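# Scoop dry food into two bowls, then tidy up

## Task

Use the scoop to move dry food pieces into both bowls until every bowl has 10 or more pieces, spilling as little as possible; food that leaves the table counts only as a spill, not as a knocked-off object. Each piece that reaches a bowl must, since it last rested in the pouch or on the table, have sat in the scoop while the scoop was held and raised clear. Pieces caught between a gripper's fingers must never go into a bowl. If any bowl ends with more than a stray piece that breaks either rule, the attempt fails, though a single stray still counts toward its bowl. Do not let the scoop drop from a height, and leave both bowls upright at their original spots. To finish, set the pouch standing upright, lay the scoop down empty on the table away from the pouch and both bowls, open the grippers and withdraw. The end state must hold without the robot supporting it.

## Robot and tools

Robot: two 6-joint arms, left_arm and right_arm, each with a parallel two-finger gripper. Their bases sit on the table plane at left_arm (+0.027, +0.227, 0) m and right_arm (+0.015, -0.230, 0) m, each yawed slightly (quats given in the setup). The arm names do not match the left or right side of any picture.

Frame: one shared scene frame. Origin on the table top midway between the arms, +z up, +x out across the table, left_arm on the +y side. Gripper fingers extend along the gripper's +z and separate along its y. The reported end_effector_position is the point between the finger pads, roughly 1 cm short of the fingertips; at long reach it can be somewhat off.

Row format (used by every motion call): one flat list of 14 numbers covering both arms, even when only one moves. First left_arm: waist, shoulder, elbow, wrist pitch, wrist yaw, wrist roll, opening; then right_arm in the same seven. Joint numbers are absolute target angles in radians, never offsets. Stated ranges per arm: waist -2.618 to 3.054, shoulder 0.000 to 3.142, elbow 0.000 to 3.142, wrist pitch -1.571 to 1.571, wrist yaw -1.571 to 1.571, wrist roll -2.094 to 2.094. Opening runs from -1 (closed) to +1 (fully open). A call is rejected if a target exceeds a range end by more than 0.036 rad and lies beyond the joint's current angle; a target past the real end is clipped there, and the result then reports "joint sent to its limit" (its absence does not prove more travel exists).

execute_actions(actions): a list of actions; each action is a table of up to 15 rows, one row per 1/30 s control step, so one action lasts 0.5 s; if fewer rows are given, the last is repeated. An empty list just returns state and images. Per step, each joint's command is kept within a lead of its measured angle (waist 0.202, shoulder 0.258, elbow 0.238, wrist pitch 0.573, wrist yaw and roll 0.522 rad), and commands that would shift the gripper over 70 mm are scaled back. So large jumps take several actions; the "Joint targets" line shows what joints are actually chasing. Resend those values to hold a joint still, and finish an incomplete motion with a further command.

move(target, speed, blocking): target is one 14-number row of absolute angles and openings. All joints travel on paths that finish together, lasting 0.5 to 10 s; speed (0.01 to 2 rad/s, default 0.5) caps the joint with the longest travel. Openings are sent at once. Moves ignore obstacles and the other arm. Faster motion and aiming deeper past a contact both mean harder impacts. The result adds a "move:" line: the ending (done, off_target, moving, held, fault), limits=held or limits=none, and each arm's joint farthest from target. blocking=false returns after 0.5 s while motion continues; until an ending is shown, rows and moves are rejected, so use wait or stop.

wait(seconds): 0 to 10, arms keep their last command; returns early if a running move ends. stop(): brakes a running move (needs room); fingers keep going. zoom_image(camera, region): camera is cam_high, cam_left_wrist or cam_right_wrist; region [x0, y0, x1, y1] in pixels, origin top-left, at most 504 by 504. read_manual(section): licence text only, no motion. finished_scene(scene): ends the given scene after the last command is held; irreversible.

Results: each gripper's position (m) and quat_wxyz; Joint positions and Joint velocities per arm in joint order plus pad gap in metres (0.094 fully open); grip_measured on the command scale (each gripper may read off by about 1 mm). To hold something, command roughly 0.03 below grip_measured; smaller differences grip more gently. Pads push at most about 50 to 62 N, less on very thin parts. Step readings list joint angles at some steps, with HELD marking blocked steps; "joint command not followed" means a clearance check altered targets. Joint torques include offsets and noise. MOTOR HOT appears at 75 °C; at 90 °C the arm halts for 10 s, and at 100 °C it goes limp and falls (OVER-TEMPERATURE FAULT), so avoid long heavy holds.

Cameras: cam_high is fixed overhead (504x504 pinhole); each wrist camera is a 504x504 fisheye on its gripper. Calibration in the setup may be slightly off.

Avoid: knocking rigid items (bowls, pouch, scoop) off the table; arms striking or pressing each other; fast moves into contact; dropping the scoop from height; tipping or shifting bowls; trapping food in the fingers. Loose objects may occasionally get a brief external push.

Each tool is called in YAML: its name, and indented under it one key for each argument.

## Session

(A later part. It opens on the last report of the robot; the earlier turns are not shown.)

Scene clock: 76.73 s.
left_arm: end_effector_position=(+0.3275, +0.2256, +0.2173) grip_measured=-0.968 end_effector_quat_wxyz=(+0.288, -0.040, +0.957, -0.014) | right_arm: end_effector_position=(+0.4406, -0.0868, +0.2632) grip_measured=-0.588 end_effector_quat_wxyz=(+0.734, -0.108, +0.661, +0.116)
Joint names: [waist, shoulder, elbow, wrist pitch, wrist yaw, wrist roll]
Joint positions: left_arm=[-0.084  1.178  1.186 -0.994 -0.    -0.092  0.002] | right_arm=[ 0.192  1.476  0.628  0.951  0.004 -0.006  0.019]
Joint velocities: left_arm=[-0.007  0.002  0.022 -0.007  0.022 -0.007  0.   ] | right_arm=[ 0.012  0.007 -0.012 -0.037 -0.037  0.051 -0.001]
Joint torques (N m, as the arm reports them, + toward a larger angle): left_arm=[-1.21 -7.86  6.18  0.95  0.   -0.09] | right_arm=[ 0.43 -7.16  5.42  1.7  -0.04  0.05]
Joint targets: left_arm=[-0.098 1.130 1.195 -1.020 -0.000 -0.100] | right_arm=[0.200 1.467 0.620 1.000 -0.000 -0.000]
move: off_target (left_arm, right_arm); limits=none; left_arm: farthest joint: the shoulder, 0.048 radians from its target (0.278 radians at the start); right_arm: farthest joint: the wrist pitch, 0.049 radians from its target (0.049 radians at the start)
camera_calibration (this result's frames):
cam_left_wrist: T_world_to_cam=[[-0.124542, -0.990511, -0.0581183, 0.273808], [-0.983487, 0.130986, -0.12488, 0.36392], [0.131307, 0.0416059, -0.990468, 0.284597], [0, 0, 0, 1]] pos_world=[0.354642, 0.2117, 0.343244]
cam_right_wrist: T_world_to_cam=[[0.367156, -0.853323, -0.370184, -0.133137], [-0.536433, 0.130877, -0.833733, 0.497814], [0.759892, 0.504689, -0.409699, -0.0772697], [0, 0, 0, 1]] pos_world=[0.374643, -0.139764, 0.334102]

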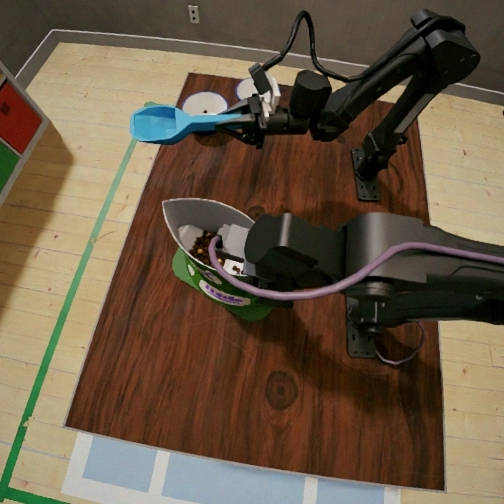

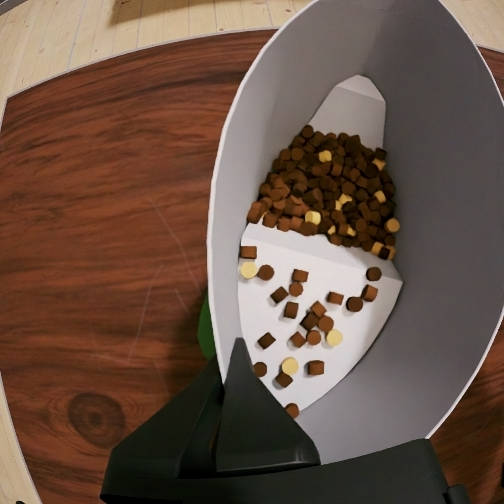

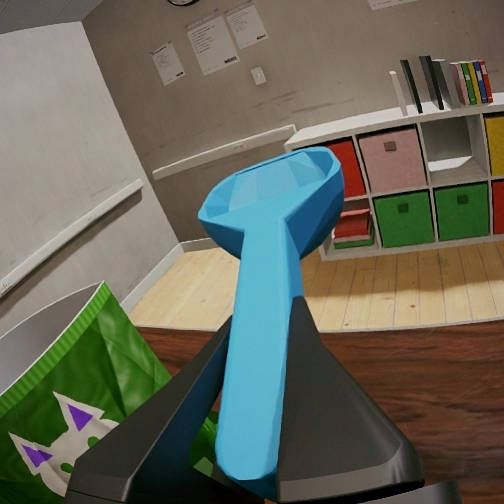

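execute_actions:
  actions: []

Scene clock: 78.00 s.
left_arm: end_effector_position=(+0.3275, +0.2256, +0.2173) grip_measured=-0.968 end_effector_quat_wxyz=(+0.288, -0.040, +0.957, -0.014) | right_arm: end_effector_position=(+0.4406, -0.0868, +0.2632) grip_measured=-0.588 end_effector_quat_wxyz=(+0.734, -0.108, +0.661, +0.116)
Joint names: [waist, shoulder, elbow, wrist pitch, wrist yaw, wrist roll]
Joint positions: left_arm=[-0.084  1.178  1.186 -0.994 -0.    -0.092  0.002] | right_arm=[ 0.192  1.476  0.628  0.951  0.004 -0.006  0.019]
Joint velocities: left_arm=[ 0.007  0.007 -0.002  0.022 -0.007  0.007  0.001] | right_arm=[-0.002  0.007 -0.002  0.007 -0.037 -0.051  0.001]
Joint torques (N m, as the arm reports them, + toward a larger angle): left_arm=[-1.26 -7.88  6.25  0.89  0.05 -0.04] | right_arm=[ 0.51 -7.27  5.36  1.69 -0.05  0.08]
Joint targets: left_arm=[-0.098 1.130 1.195 -1.020 0.000 -0.100] | right_arm=[0.200 1.467 0.620 1.000 0.000 -0.000]
camera_calibration (this result's frames):
cam_left_wrist: T_world_to_cam=[[-0.124227, -0.990563, -0.0579095, 0.273671], [-0.983529, 0.130647, -0.124906, 0.364016], [0.131293, 0.041439, -0.990477, 0.284642], [0, 0, 0, 1]] pos_world=[0.354647, 0.211735, 0.343247]
cam_right_wrist: T_world_to_cam=[[0.367156, -0.853323, -0.370184, -0.133137], [-0.536433, 0.130877, -0.833733, 0.497814], [0.759892, 0.504689, -0.409699, -0.0772697], [0, 0, 0, 1]] pos_world=[0.374643, -0.139764, 0.334102]

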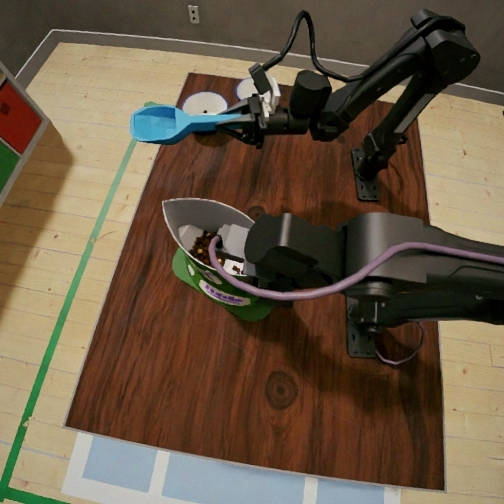

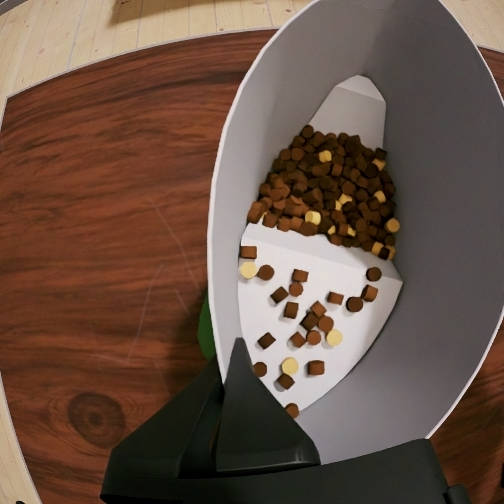

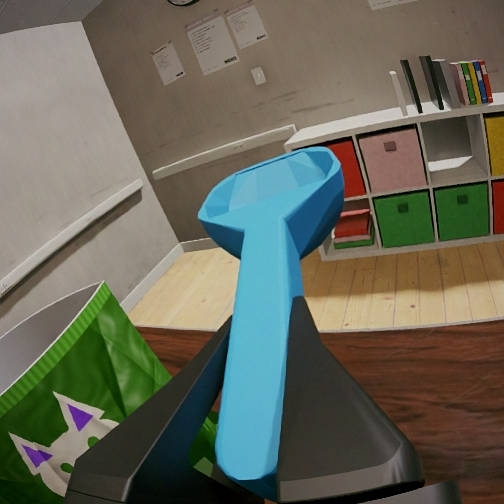

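move:
  target: [-0.545, 1.32, 1.40, -1.39, -0.343, -0.925, -1.0, 0.2, 1.467, 0.62, 1.0, 0, 0, -0.62]
  speed: 0.5

Scene clock: 84.23 s.
left_arm: end_effector_position=(+0.2909, +0.1699, +0.2140) grip_measured=-0.968 end_effector_quat_wxyz=(+0.216, -0.250, +0.942, +0.054) | right_arm: end_effector_position=(+0.4406, -0.0868, +0.2632) grip_measured=-0.588 end_effector_quat_wxyz=(+0.734, -0.108, +0.661, +0.116)
Joint names: [waist, shoulder, elbow, wrist pitch, wrist yaw, wrist roll]
Joint positions: left_arm=[-0.529  1.325  1.356 -1.33  -0.363 -0.922  0.002] | right_arm=[ 0.192  1.476  0.628  0.951  0.004 -0.006  0.019]
Joint velocities: left_arm=[-0.022  0.007 -0.002 -0.007 -0.037  0.037  0.   ] | right_arm=[ 0.007 -0.022 -0.007 -0.022  0.037 -0.022 -0.001]
Joint torques (N m, as the arm reports them, + toward a larger angle): left_arm=[-1.33 -4.94  8.7   0.02  0.05  0.02] | right_arm=[ 0.6  -7.21  5.45  1.71 -0.06  0.08]
Joint targets: left_arm=[-0.545 1.320 1.400 -1.390 -0.343 -0.925] | right_arm=[0.200 1.467 0.620 1.000 0.000 -0.000]
move: off_target (left_arm, right_arm); limits=none; left_arm: farthest joint: the wrist pitch, 0.060 radians from its target (0.396 radians at the start); right_arm: farthest joint: the wrist pitch, 0.049 radians from its target (0.049 radians at the start)
camera_calibration (this result's frames):
cam_left_wrist: T_world_to_cam=[[0.304523, -0.949629, -0.0739637, 0.0854817], [-0.951832, -0.306308, 0.0138396, 0.370173], [-0.0357981, 0.0661866, -0.997165, 0.334265], [0, 0, 0, 1]] pos_world=[0.338277, 0.172439, 0.334517]
cam_right_wrist: T_world_to_cam=[[0.367156, -0.853323, -0.370184, -0.133137], [-0.536433, 0.130877, -0.833733, 0.497814], [0.759892, 0.504689, -0.409699, -0.0772697], [0, 0, 0, 1]] pos_world=[0.374643, -0.139764, 0.334102]

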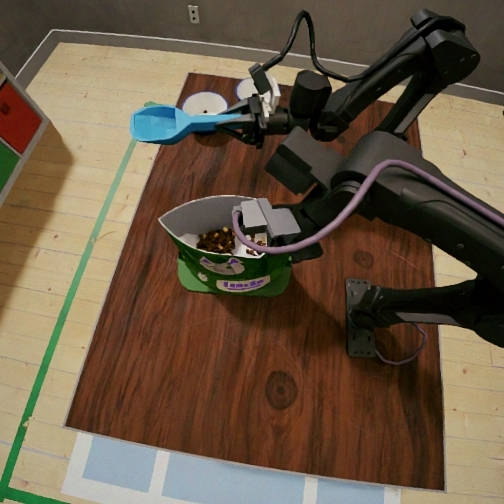

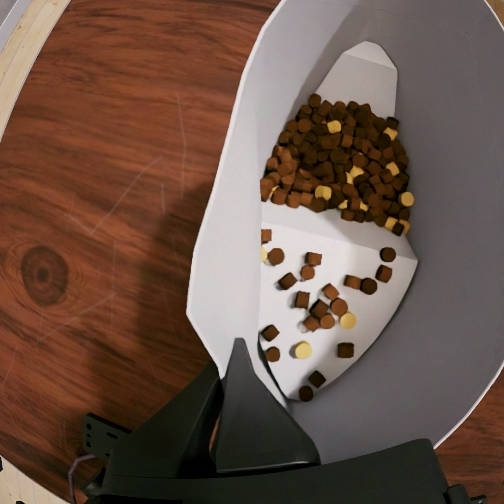

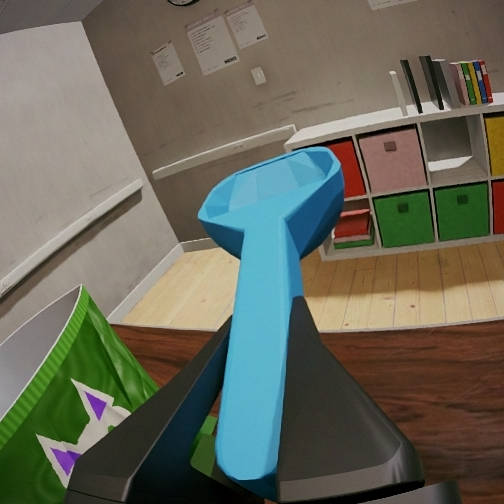

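move:
  target: [-0.29, 1.50, 1.615, -1.55, 0.0, -0.76, -0.3, 0.2, 1.467, 0.62, 1.0, 0, 0, -0.62]
  speed: 0.5

Scene clock: 92.43 s.
left_arm: end_effector_position=(+0.2906, +0.1693, +0.2198) grip_measured=-0.301 end_effector_quat_wxyz=(+0.063, -0.267, +0.961, -0.029) | right_arm: end_effector_position=(+0.4406, -0.0868, +0.2632) grip_measured=-0.588 end_effector_quat_wxyz=(+0.734, -0.108, +0.661, +0.116)
Joint names: [waist, shoulder, elbow, wrist pitch, wrist yaw, wrist roll]
Joint positions: left_arm=[-0.301  1.488  1.588 -1.534 -0.009 -0.767  0.033] | right_arm=[ 0.192  1.476  0.628  0.951  0.004 -0.006  0.019]
Joint velocities: left_arm=[-0.002 -0.007 -0.007 -0.051  0.066 -0.007 -0.001] | right_arm=[-0.007 -0.017 -0.007  0.007  0.007  0.007  0.   ]
Joint torques (N m, as the arm reports them, + toward a larger angle): left_arm=[ 0.74 -4.77  6.98  0.27  0.14  0.05] | right_arm=[ 0.52 -7.27  5.38  1.73 -0.03  0.04]
Joint targets: left_arm=[-0.290 1.500 1.615 -1.550 -0.000 -0.760] | right_arm=[0.200 1.467 0.620 1.000 -0.000 -0.000]
move: off_target (left_arm, right_arm); limits=none; left_arm: farthest joint: the elbow, 0.027 radians from its target (0.259 radians at the start); right_arm: farthest joint: the wrist pitch, 0.049 radians from its target (0.049 radians at the start)
camera_calibration (this result's frames):
cam_left_wrist: T_world_to_cam=[[0.308989, -0.947765, 0.0791634, 0.0502135], [-0.906664, -0.268405, 0.325453, 0.281584], [-0.287205, -0.172336, -0.942239, 0.441429], [0, 0, 0, 1]] pos_world=[0.366567, 0.199243, 0.320314]
cam_right_wrist: T_world_to_cam=[[0.367156, -0.853323, -0.370184, -0.133137], [-0.536433, 0.130877, -0.833733, 0.497814], [0.759892, 0.504689, -0.409699, -0.0772697], [0, 0, 0, 1]] pos_world=[0.374643, -0.139764, 0.334102]

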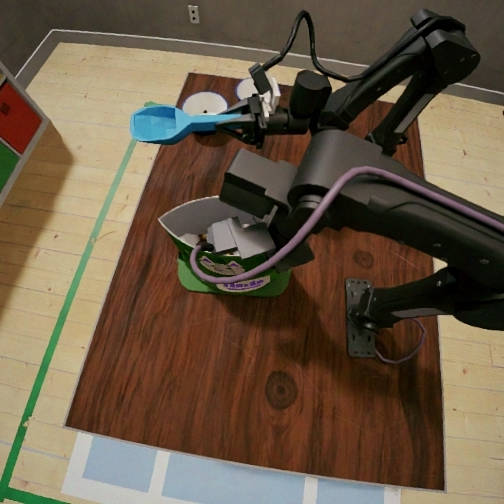

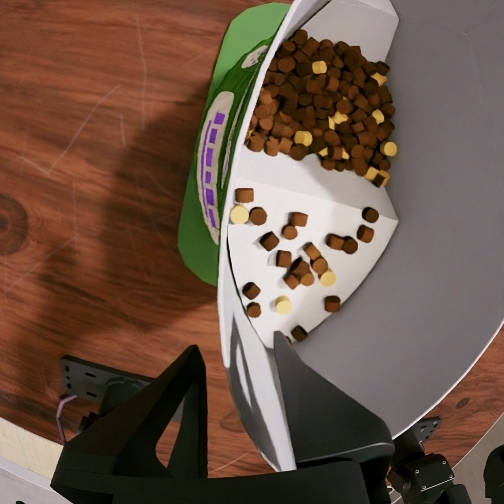

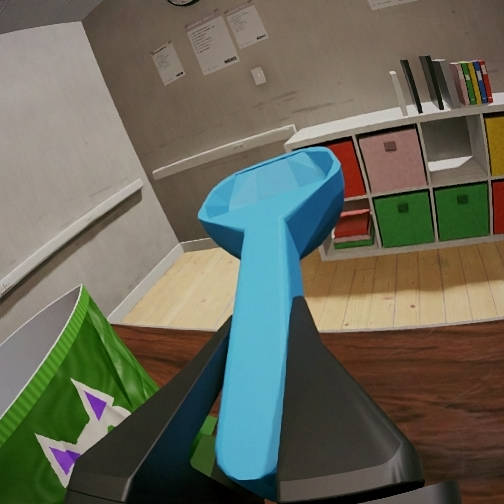

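execute_actions:
  actions:
    - [[-0.29, 1.50, 1.615, -1.55, 0.0, -0.76, -1.0, 0.2, 1.467, 0.62, 1.0, 0, 0, -0.62]]

move:
  target: [-0.655, 1.61, 1.74, -1.56, 0.0, -1.77, -1.0, 0.2, 1.467, 0.62, 1.0, 0, 0, -0.62]
  speed: 0.5

Scene clock: 95.03 s.
left_arm: end_effector_position=(+0.2905, +0.1692, +0.2198) grip_measured=-0.968 end_effector_quat_wxyz=(+0.062, -0.267, +0.961, -0.029) | right_arm: end_effector_position=(+0.4406, -0.0868, +0.2632) grip_measured=-0.588 end_effector_quat_wxyz=(+0.734, -0.108, +0.661, +0.116)
Joint names: [waist, shoulder, elbow, wrist pitch, wrist yaw, wrist roll]
Joint positions: left_arm=[-0.301  1.488  1.588 -1.534 -0.008 -0.766  0.002] | right_arm=[ 0.192  1.476  0.628  0.951  0.004 -0.006  0.019]
Joint velocities: left_arm=[ 0.002 -0.002 -0.002 -0.007  0.022 -0.022 -0.001] | right_arm=[-0.007  0.007 -0.027 -0.007  0.022  0.051 -0.001]
Joint torques (N m, as the arm reports them, + toward a larger angle): left_arm=[ 0.86 -4.83  7.02  0.29  0.07  0.07] | right_arm=[ 0.57 -7.22  5.35  1.72 -0.02  0.05]
Joint targets: left_arm=[-0.290 1.500 1.615 -1.550 0.000 -0.760] | right_arm=[0.200 1.467 0.620 1.000 0.000 0.000]
Step readings (joint positions):
0: left_arm=[-0.301 1.488 1.588 -1.534 -0.008 -0.767] | right_arm=[0.192 1.476 0.628 0.951 0.004 -0.006]
1: left_arm=[-0.301 1.488 1.588 -1.534 -0.008 -0.767] | right_arm=[0.192 1.476 0.628 0.951 0.004 -0.006]
2: left_arm=[-0.301 1.488 1.588 -1.534 -0.008 -0.767] | right_arm=[0.192 1.476 0.628 0.951 0.004 -0.006]
4: left_arm=[-0.301 1.488 1.588 -1.534 -0.008 -0.766] | right_arm=[0.192 1.476 0.628 0.951 0.004 -0.006]
8: left_arm=[-0.301 1.488 1.588 -1.534 -0.008 -0.766] | right_arm=[0.192 1.476 0.628 0.951 0.004 -0.006]
15: Joint positions above
camera_calibration (this result's frames):
cam_left_wrist: T_world_to_cam=[[0.308215, -0.947987, 0.0795213, 0.0503302], [-0.906724, -0.267447, 0.326075, 0.281167], [-0.287847, -0.172605, -0.941993, 0.44154], [0, 0, 0, 1]] pos_world=[0.366524, 0.199121, 0.320244]
cam_right_wrist: T_world_to_cam=[[0.367156, -0.853323, -0.370184, -0.133137], [-0.536433, 0.130877, -0.833733, 0.497814], [0.759892, 0.504689, -0.409699, -0.0772697], [0, 0, 0, 1]] pos_world=[0.374643, -0.139764, 0.334102]

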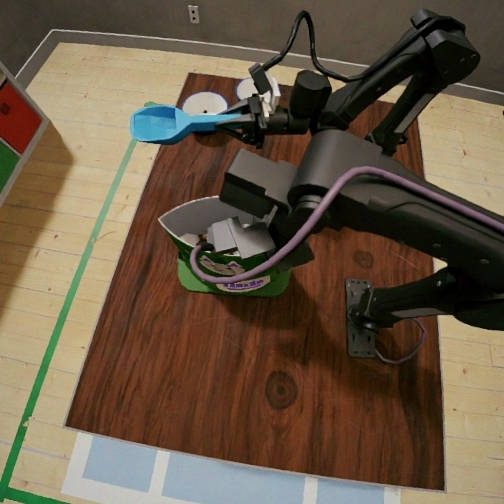

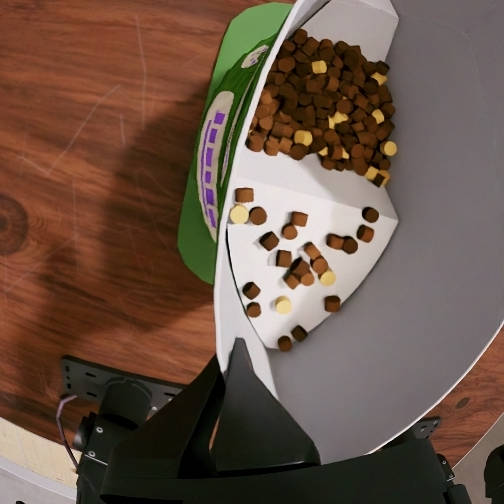

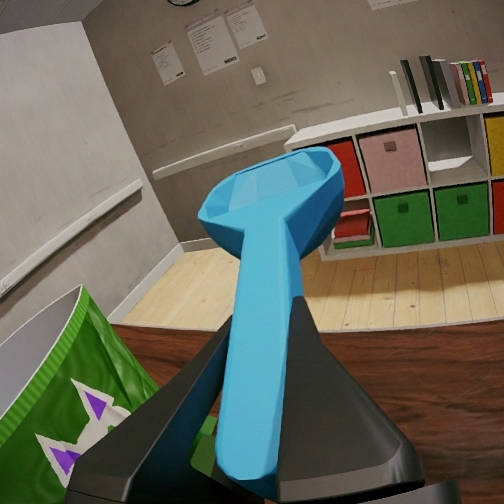

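Scene clock: 97.83 s.
left_arm: end_effector_position=(+0.2821, +0.0820, +0.2205) grip_measured=-0.968 end_effector_quat_wxyz=(+0.051, -0.565, +0.822, -0.037) | right_arm: end_effector_position=(+0.4406, -0.0868, +0.2632) grip_measured=-0.588 end_effector_quat_wxyz=(+0.734, -0.108, +0.661, +0.116)
Joint names: [waist, shoulder, elbow, wrist pitch, wrist yaw, wrist roll]
Joint positions: left_arm=[-0.634  1.604  1.706 -1.564 -0.063 -1.76   0.002] | right_arm=[ 0.192  1.476  0.628  0.951  0.004 -0.006  0.019]
Joint velocities: left_arm=[-0.017  0.002 -0.027 -0.022  0.022  0.051  0.001] | right_arm=[-0.002  0.007 -0.002  0.022 -0.007 -0.066 -0.   ]
Joint torques (N m, as the arm reports them, + toward a larger angle): left_arm=[-1.9  -6.55  7.4   0.45  0.56  0.01] | right_arm=[ 0.43 -7.29  5.42  1.73 -0.06  0.05]
Joint targets: left_arm=[-0.655 1.610 1.740 -1.560 -0.000 -1.770] | right_arm=[0.200 1.467 0.620 1.000 -0.000 -0.000]
move: off_target (left_arm, right_arm); limits=none; left_arm: farthest joint: the wrist yaw, 0.063 radians from its target (0.008 radians at the start); right_arm: farthest joint: the wrist pitch, 0.049 radians from its target (0.049 radians at the start)
camera_calibration (this result's frames):
cam_left_wrist: T_world_to_cam=[[0.823741, -0.553538, 0.122668, -0.217122], [-0.554793, -0.742367, 0.375627, 0.178781], [-0.116859, -0.377475, -0.918617, 0.388171], [0, 0, 0, 1]] pos_world=[0.3234, 0.159061, 0.316059]
cam_right_wrist: T_world_to_cam=[[0.367156, -0.853323, -0.370184, -0.133137], [-0.536433, 0.130877, -0.833733, 0.497814], [0.759892, 0.504689, -0.409699, -0.0772697], [0, 0, 0, 1]] pos_world=[0.374643, -0.139764, 0.334102]

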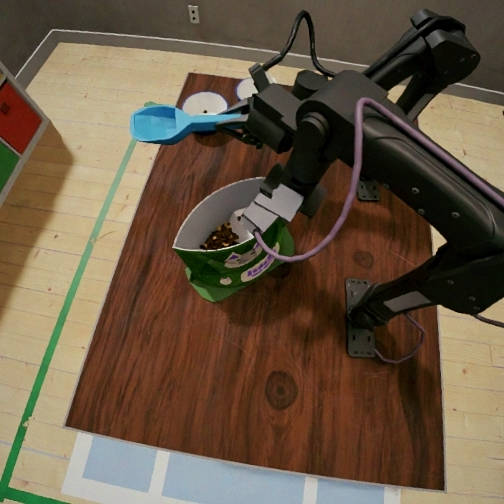

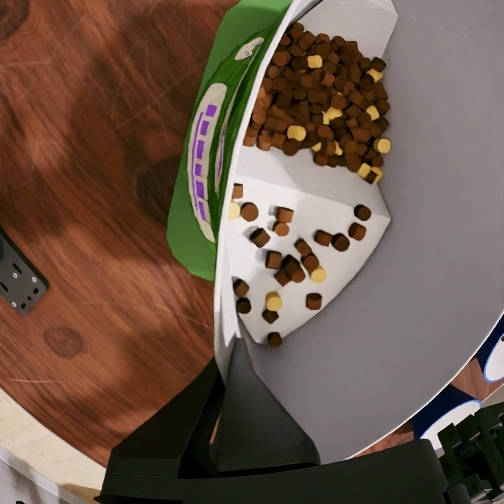

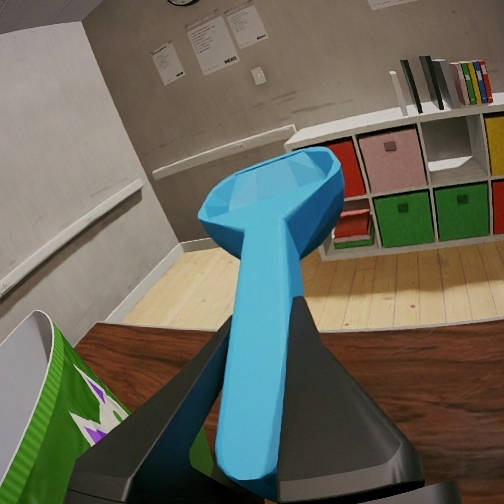

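move:
  target: [-0.60, 1.41, 1.85, -1.53, 0.0, -1.77, 0.2, 0.2, 1.467, 0.62, 1.0, 0, 0, -0.62]
  speed: 0.3

Scene clock: 101.20 s.
left_arm: end_effector_position=(+0.2750, +0.0817, +0.3048) grip_measured=+0.198 end_effector_quat_wxyz=(+0.089, -0.564, +0.798, -0.192) | right_arm: end_effector_position=(+0.4406, -0.0868, +0.2632) grip_measured=-0.588 end_effector_quat_wxyz=(+0.734, -0.108, +0.661, +0.116)
Joint names: [waist, shoulder, elbow, wrist pitch, wrist yaw, wrist roll]
Joint positions: left_arm=[-0.613  1.429  1.831 -1.546 -0.006 -1.767  0.056] | right_arm=[ 0.192  1.476  0.628  0.951  0.004 -0.006  0.019]
Joint velocities: left_arm=[-0.007 -0.012 -0.012 -0.022  0.037  0.022  0.002] | right_arm=[ 0.002 -0.007  0.002  0.007  0.007  0.037  0.   ]
Joint torques (N m, as the arm reports them, + toward a larger angle): left_arm=[ 1.15 -6.37  6.35  1.18  0.09  0.02] | right_arm=[ 0.54 -7.23  5.53  1.75 -0.04  0.05]
Joint targets: left_arm=[-0.600 1.410 1.850 -1.530 -0.000 -1.770] | right_arm=[0.200 1.467 0.620 1.000 -0.000 -0.000]
move: off_target (right_arm); limits=none; left_arm: farthest joint: the shoulder, 0.019 radians from its target (0.194 radians at the start); right_arm: farthest joint: the wrist pitch, 0.049 radians from its target (0.049 radians at the start)
camera_calibration (this result's frames):
cam_left_wrist: T_world_to_cam=[[0.763037, -0.484153, 0.428217, -0.303856], [-0.638444, -0.667897, 0.382496, 0.157804], [0.100818, -0.565252, -0.818735, 0.389736], [0, 0, 0, 1]] pos_world=[0.29331, 0.178583, 0.388847]
cam_right_wrist: T_world_to_cam=[[0.367156, -0.853323, -0.370184, -0.133137], [-0.536433, 0.130877, -0.833733, 0.497814], [0.759892, 0.504689, -0.409699, -0.0772697], [0, 0, 0, 1]] pos_world=[0.374643, -0.139764, 0.334102]

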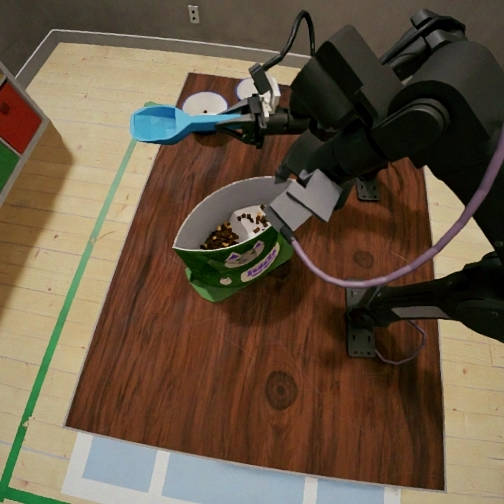

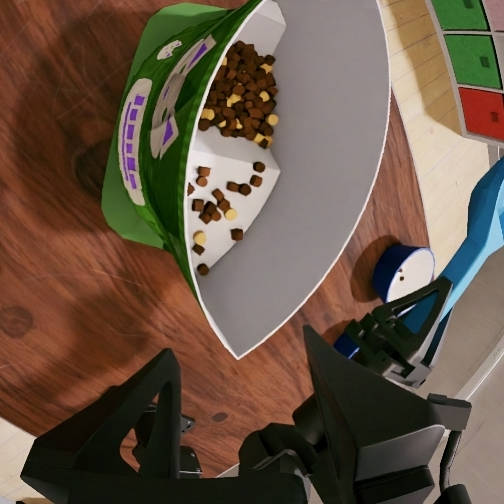

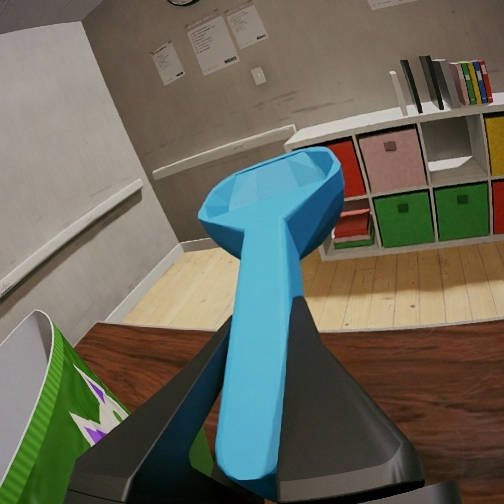

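move:
  target: [1.0, 0.5, 0.5, 0.0, 0.0, 0.0, 1.0, 0.652, 1.27, 1.865, -1.20, 0, 0, -0.62]
  speed: 1.0

Scene clock: 111.50 s.
left_arm: end_effector_position=(+0.1660, +0.4782, +0.2937) grip_measured=+1.000 end_effector_quat_wxyz=(+0.596, -0.368, +0.623, +0.348) | right_arm: end_effector_position=(+0.2427, -0.0067, +0.3981) grip_measured=-0.588 end_effector_quat_wxyz=(+0.407, -0.340, +0.832, +0.163)
Joint names: [waist, shoulder, elbow, wrist pitch, wrist yaw, wrist roll]
Joint positions: left_arm=[ 0.987  0.53   0.503 -0.021  0.001 -0.005  0.094] | right_arm=[ 0.642  1.285  1.834 -1.212  0.003 -0.006  0.019]
Joint velocities: left_arm=[ 0.002  0.002 -0.007 -0.095 -0.007 -0.037  0.   ] | right_arm=[ 0.017 -0.002 -0.017 -0.037 -0.007 -0.081 -0.   ]
Joint torques (N m, as the arm reports them, + toward a larger angle): left_arm=[ 1.02 -1.67  5.84  2.04 -0.01  0.08] | right_arm=[ 0.63 -4.78  7.38  1.27 -0.02  0.08]
Joint targets: left_arm=[1.000 0.500 0.500 -0.000 0.000 0.000] | right_arm=[0.652 1.270 1.865 -1.200 -0.000 0.000]
move: off_target (left_arm, right_arm); limits=none; left_arm: farthest joint: the shoulder, 0.030 radians from its target (0.929 radians at the start); right_arm: farthest joint: the elbow, 0.031 radians from its target (1.237 radians at the start)
camera_calibration (this result's frames):
cam_left_wrist: T_world_to_cam=[[0.840081, -0.498701, -0.21345, 0.158707], [-0.408358, -0.322371, -0.854003, 0.516994], [0.357082, 0.804596, -0.474466, -0.182969], [0, 0, 0, 1]] pos_world=[0.143127, 0.393027, 0.388578]
cam_right_wrist: T_world_to_cam=[[0.502947, -0.802673, -0.320561, 0.0054078], [-0.860128, -0.428344, -0.276948, 0.34681], [0.0849886, 0.415014, -0.905837, 0.448697], [0, 0, 0, 1]] pos_world=[0.257447, -0.0333209, 0.504228]

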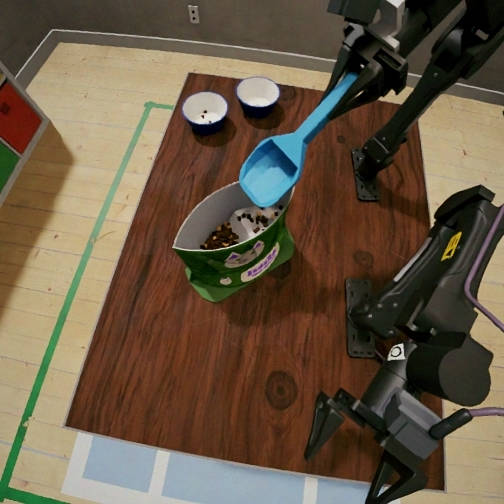

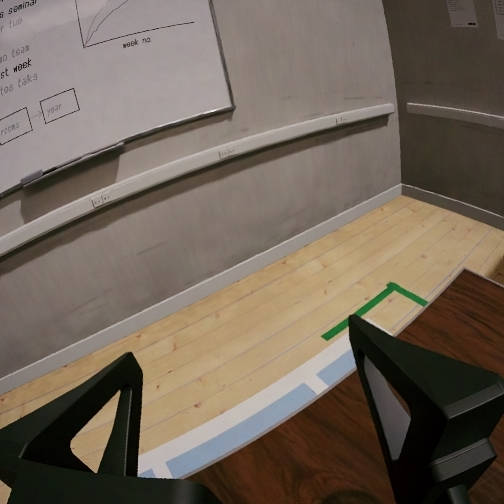

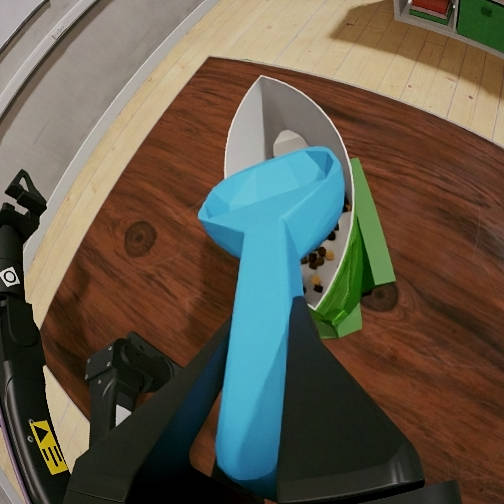

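zoom_image:
  camera: "cam_right_wrist"
  region: [170, 50, 430, 350]

Region (170, 50, 430, 350) of cam_right_wrist's 504x504 image, scaled by 1.680, with more detail than that image has; it fills the left 437 columns of this view, and the rest is white.

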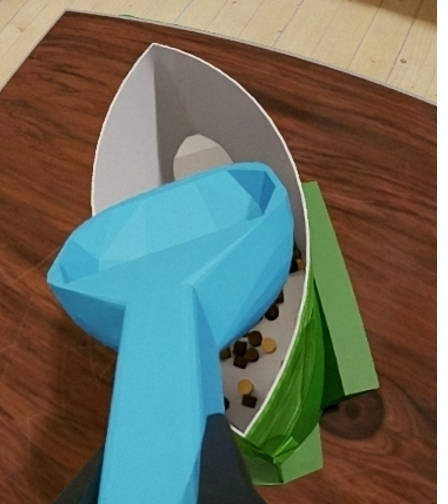

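move:
  target: [1.0, 0.5, 0.5, 0.0, 0.0, 0.0, 1.0, 0.611, 1.478, 1.75, -1.165, 0, 0, -0.62]
  speed: 0.25

Scene clock: 115.40 s.
left_arm: end_effector_position=(+0.1660, +0.4782, +0.2938) grip_measured=+1.000 end_effector_quat_wxyz=(+0.596, -0.368, +0.623, +0.348) | right_arm: end_effector_position=(+0.2812, +0.0202, +0.3046) grip_measured=-0.588 end_effector_quat_wxyz=(+0.292, -0.351, +0.882, +0.113)
Joint names: [waist, shoulder, elbow, wrist pitch, wrist yaw, wrist roll]
Joint positions: left_arm=[ 0.987  0.53   0.503 -0.021  0.001 -0.004  0.094] | right_arm=[ 0.621  1.485  1.753 -1.202  0.003 -0.006  0.019]
Joint velocities: left_arm=[ 0.002  0.007  0.012 -0.022 -0.037 -0.037  0.   ] | right_arm=[-0.007  0.007 -0.002  0.007 -0.037  0.037 -0.   ]
Joint torques (N m, as the arm reports them, + toward a larger angle): left_arm=[ 1.02 -1.69  5.94  2.08 -0.01  0.07] | right_arm=[-0.72 -6.84  5.61  1.26 -0.05  0.03]
Joint targets: left_arm=[1.000 0.500 0.500 0.000 0.000 -0.000] | right_arm=[0.611 1.478 1.750 -1.165 0.000 0.000]
move: off_target (left_arm, right_arm); limits=none; left_arm: farthest joint: the shoulder, 0.030 radians from its target (0.030 radians at the start); right_arm: farthest joint: the wrist pitch, 0.037 radians from its target (0.047 radians at the start)
camera_calibration (this result's frames):
cam_left_wrist: T_world_to_cam=[[0.840041, -0.498605, -0.213833, 0.1588], [-0.408489, -0.32192, -0.85411, 0.516915], [0.357027, 0.804835, -0.474101, -0.183141], [0, 0, 0, 1]] pos_world=[0.143141, 0.392982, 0.388631]
cam_right_wrist: T_world_to_cam=[[0.428971, -0.866552, -0.25509, -0.020071], [-0.898519, -0.438395, -0.0217463, 0.298793], [-0.092986, 0.238532, -0.966673, 0.421729], [0, 0, 0, 1]] pos_world=[0.316296, 0.0130007, 0.409052]

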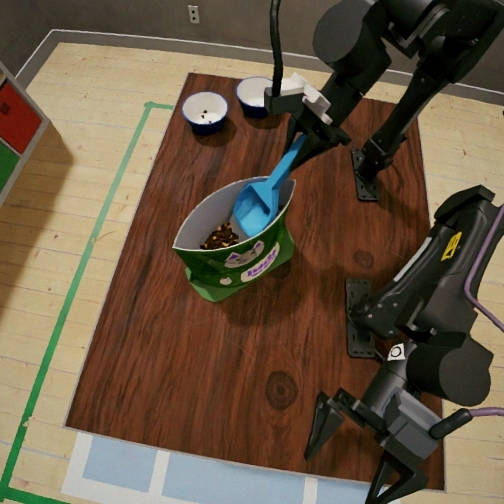

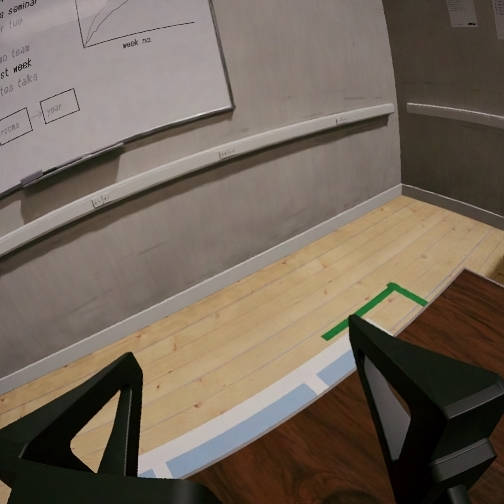

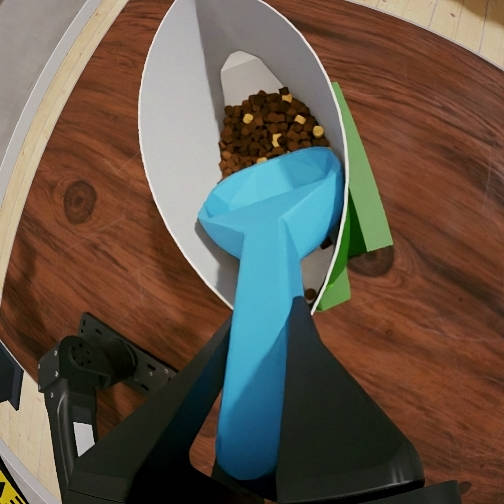

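move:
  target: [1.0, 0.5, 0.5, 0.0, 0.0, 0.0, 1.0, 0.611, 1.688, 1.963, -1.254, 0, 0, -0.62]
  speed: 0.25

Scene clock: 117.33 s.
left_arm: end_effector_position=(+0.1660, +0.4782, +0.2938) grip_measured=+1.000 end_effector_quat_wxyz=(+0.596, -0.368, +0.623, +0.348) | right_arm: end_effector_position=(+0.3104, +0.0476, +0.2825) grip_measured=-0.588 end_effector_quat_wxyz=(+0.251, -0.356, +0.895, +0.097)
Joint names: [waist, shoulder, elbow, wrist pitch, wrist yaw, wrist roll]
Joint positions: left_arm=[ 0.987  0.53   0.503 -0.021  0.001 -0.004  0.094] | right_arm=[ 0.621  1.693  1.923 -1.257  0.003 -0.006  0.019]
Joint velocities: left_arm=[-0.022  0.002 -0.022 -0.022 -0.037 -0.037  0.   ] | right_arm=[-0.007 -0.002 -0.002 -0.007 -0.022  0.095 -0.001]
Joint torques (N m, as the arm reports them, + toward a larger angle): left_arm=[ 0.94 -1.51  6.07  2.09  0.02  0.08] | right_arm=[-0.72 -8.75  8.86  0.82 -0.05  0.06]
Joint targets: left_arm=[1.000 0.500 0.500 -0.000 -0.000 -0.000] | right_arm=[0.611 1.688 1.963 -1.254 0.000 -0.000]
move: off_target (left_arm, right_arm); limits=none; left_arm: farthest joint: the shoulder, 0.030 radians from its target (0.030 radians at the start); right_arm: farthest joint: the elbow, 0.040 radians from its target (0.210 radians at the start)
camera_calibration (this result's frames):
cam_left_wrist: T_world_to_cam=[[0.840041, -0.498605, -0.213833, 0.1588], [-0.408489, -0.32192, -0.85411, 0.516915], [0.357027, 0.804835, -0.474101, -0.183141], [0, 0, 0, 1]] pos_world=[0.143141, 0.392982, 0.388631]
cam_right_wrist: T_world_to_cam=[[0.412674, -0.881813, -0.228268, -0.0163144], [-0.897013, -0.436984, 0.0664312, 0.311132], [-0.158329, 0.177345, -0.971329, 0.421091], [0, 0, 0, 1]] pos_world=[0.352493, 0.046895, 0.384625]

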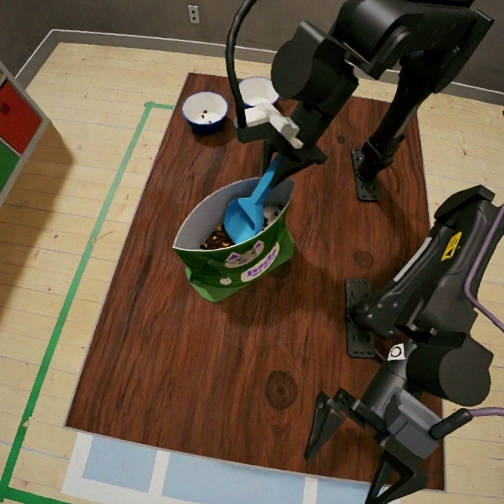

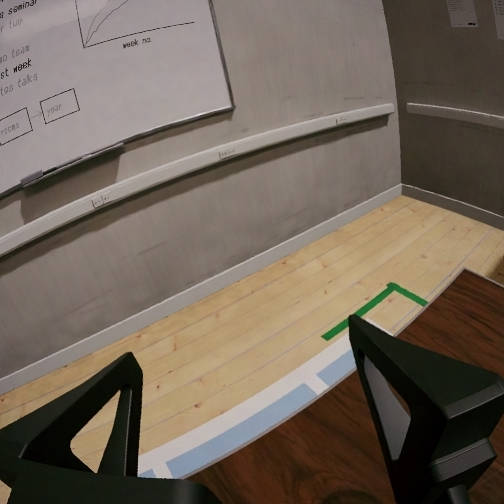

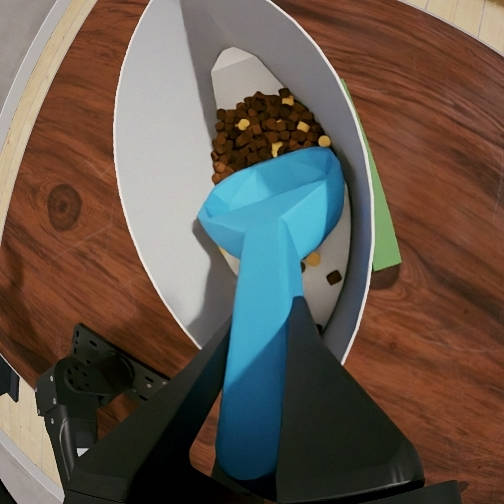

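move:
  target: [1.0, 0.5, 0.5, 0.0, 0.0, 0.0, 1.0, 0.611, 1.815, 2.05, -1.215, 0, 0, -0.62]
  speed: 0.15

Scene clock: 118.83 s.
left_arm: end_effector_position=(+0.1660, +0.4782, +0.2938) grip_measured=+1.000 end_effector_quat_wxyz=(+0.596, -0.368, +0.623, +0.348) | right_arm: end_effector_position=(+0.3327, +0.0688, +0.2647) grip_measured=-0.588 end_effector_quat_wxyz=(+0.239, -0.358, +0.898, +0.092)
Joint names: [waist, shoulder, elbow, wrist pitch, wrist yaw, wrist roll]
Joint positions: left_arm=[ 0.987  0.53   0.503 -0.021  0.001 -0.004  0.094] | right_arm=[ 0.621  1.818  2.011 -1.247  0.002 -0.006  0.019]
Joint velocities: left_arm=[-0.007  0.007 -0.007 -0.007 -0.037 -0.022  0.   ] | right_arm=[-0.007 -0.002 -0.007 -0.007  0.037 -0.037 -0.002]
Joint torques (N m, as the arm reports them, + toward a larger angle): left_arm=[ 0.92 -1.55  6.02  2.09  0.02  0.04] | right_arm=[ -0.76 -10.09   8.57   1.04  -0.02   0.06]
Joint targets: left_arm=[1.000 0.500 0.500 -0.000 0.000 0.000] | right_arm=[0.611 1.815 2.050 -1.215 0.000 0.000]
move: off_target (left_arm, right_arm); limits=none; left_arm: farthest joint: the shoulder, 0.030 radians from its target (0.030 radians at the start); right_arm: farthest joint: the elbow, 0.039 radians from its target (0.127 radians at the start)
camera_calibration (this result's frames):
cam_left_wrist: T_world_to_cam=[[0.840041, -0.498605, -0.213833, 0.1588], [-0.408489, -0.32192, -0.85411, 0.516915], [0.357027, 0.804835, -0.474101, -0.183141], [0, 0, 0, 1]] pos_world=[0.143141, 0.392982, 0.388631]
cam_right_wrist: T_world_to_cam=[[0.408655, -0.885514, -0.221057, -0.0112194], [-0.895161, -0.436113, 0.0921569, 0.33414], [-0.178012, 0.160221, -0.970897, 0.411186], [0, 0, 0, 1]] pos_world=[0.376889, 0.0699071, 0.365946]

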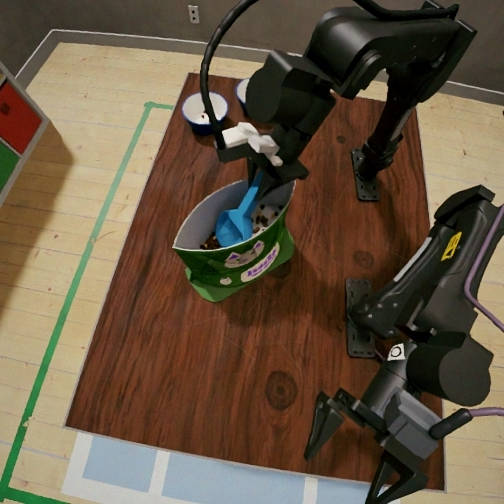

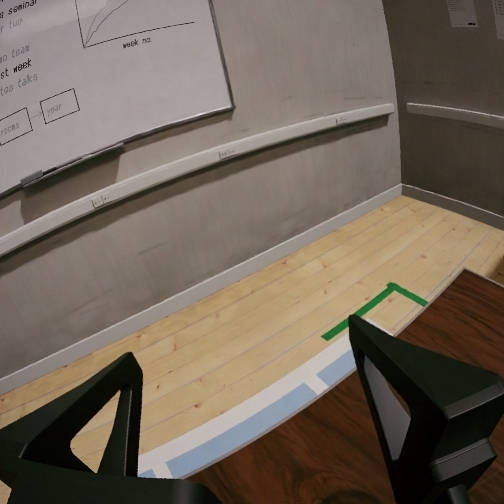

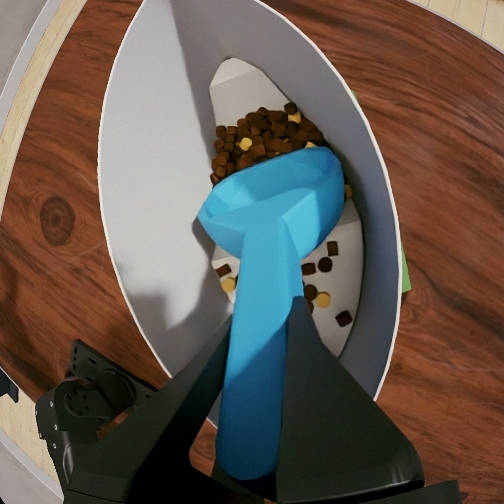

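zoom_image:
  camera: "cam_right_wrist"
  region: [170, 40, 400, 270]

zoom_image:
  camera: "cam_high"
  region: [160, 160, 320, 310]

Region (170, 40, 400, 270) of cam_right_wrist's 504x504 image, scaled by 2.191, with more detail than that image has.

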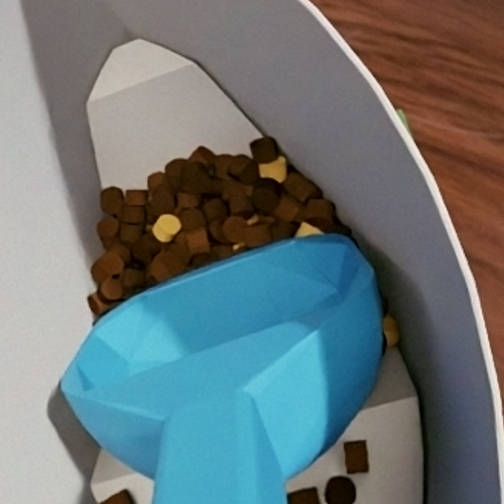

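Region (160, 160, 320, 310) of cam_high's 504x504 image, scaled by 3.150, with more detail than that image has; it fills the top 472 rows of this view, and the rest is white.

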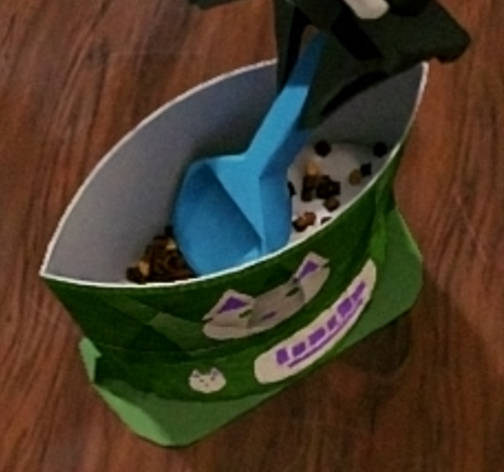

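move:
  target: [1.0, 0.5, 0.5, 0.0, 0.0, 0.0, 1.0, 0.611, 1.845, 1.957, -1.122, 0, 0, -0.62]
  speed: 0.12

Scene clock: 123.77 s.
left_arm: end_effector_position=(+0.1660, +0.4782, +0.2938) grip_measured=+1.000 end_effector_quat_wxyz=(+0.596, -0.368, +0.623, +0.348) | right_arm: end_effector_position=(+0.3438, +0.0792, +0.2491) grip_measured=-0.588 end_effector_quat_wxyz=(+0.244, -0.357, +0.897, +0.095)
Joint names: [waist, shoulder, elbow, wrist pitch, wrist yaw, wrist roll]
Joint positions: left_arm=[ 0.987  0.53   0.503 -0.021  0.001 -0.004  0.094] | right_arm=[ 0.621  1.841  1.968 -1.168  0.002 -0.005  0.019]
Joint velocities: left_arm=[-0.012 -0.002 -0.007  0.007 -0.007  0.007  0.   ] | right_arm=[-0.012  0.007 -0.022 -0.051 -0.007 -0.022 -0.001]
Joint torques (N m, as the arm reports them, + toward a larger angle): left_arm=[ 0.76 -1.52  5.82  2.09  0.01  0.05] | right_arm=[-0.78 -9.91  5.09  1.17 -0.03  0.04]
Joint targets: left_arm=[1.000 0.500 0.500 -0.000 0.000 0.000] | right_arm=[0.611 1.845 1.957 -1.122 0.000 -0.000]
move: off_target (left_arm, right_arm); limits=none; left_arm: farthest joint: the shoulder, 0.030 radians from its target (0.030 radians at the start); right_arm: farthest joint: the wrist pitch, 0.046 radians from its target (0.125 radians at the start)
camera_calibration (this result's frames):
cam_left_wrist: T_world_to_cam=[[0.840041, -0.498605, -0.213833, 0.1588], [-0.408489, -0.32192, -0.85411, 0.516915], [0.357027, 0.804835, -0.474101, -0.183141], [0, 0, 0, 1]] pos_world=[0.143141, 0.392982, 0.388631]
cam_right_wrist: T_world_to_cam=[[0.410322, -0.883757, -0.224966, -0.00972756], [-0.896063, -0.43655, 0.0805909, 0.353293], [-0.169432, 0.168516, -0.971028, 0.392791], [0, 0, 0, 1]] pos_world=[0.387116, 0.0794418, 0.350751]

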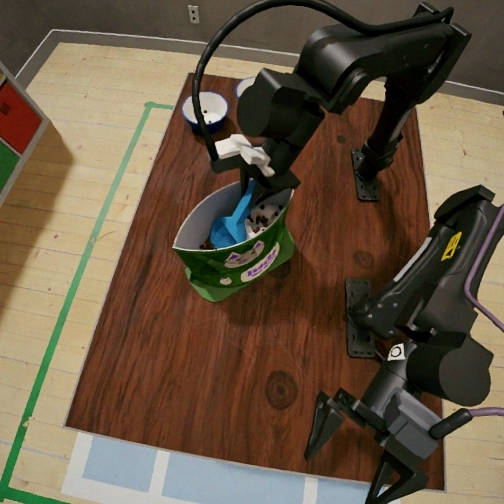

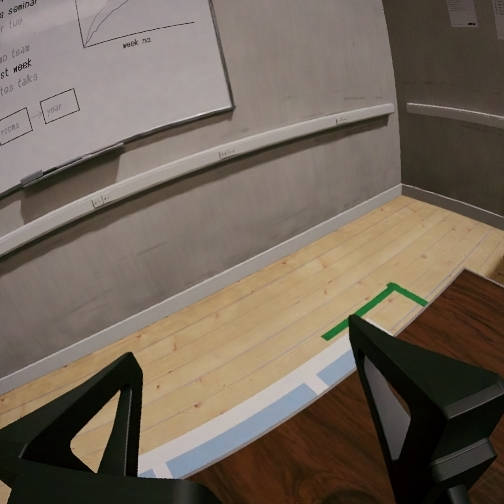

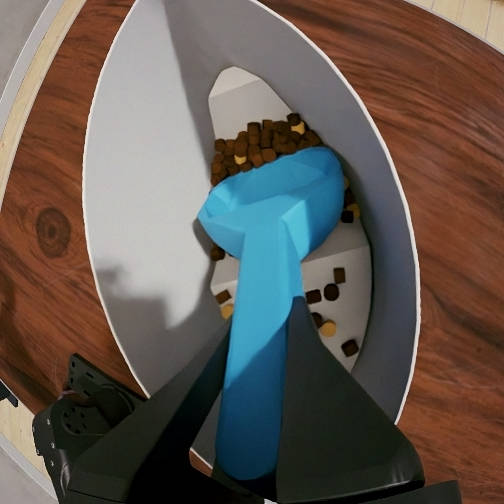

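zoom_image:
  camera: "cam_right_wrist"
  region: [170, 50, 400, 280]

zoom_image:
  camera: "cam_high"
  region: [160, 160, 320, 310]

Region (170, 50, 400, 280) of cam_right_wrist's 504x504 image, scaled by 2.191, with more detail than that image has.

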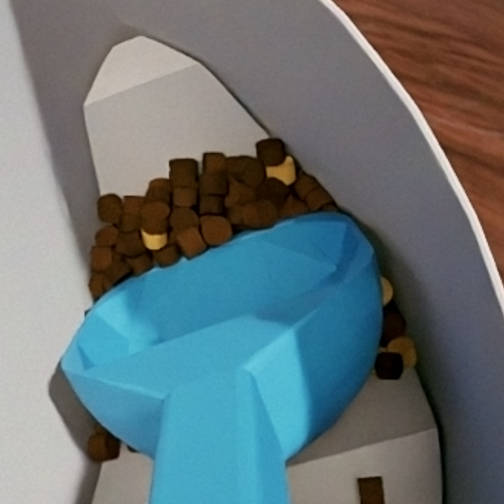

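Region (160, 160, 320, 310) of cam_high's 504x504 image, scaled by 3.150, with more detail than that image has; it fills the top 472 rows of this view, and the rest is white.

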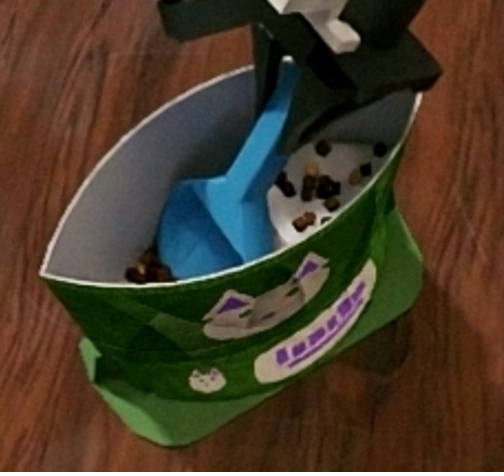

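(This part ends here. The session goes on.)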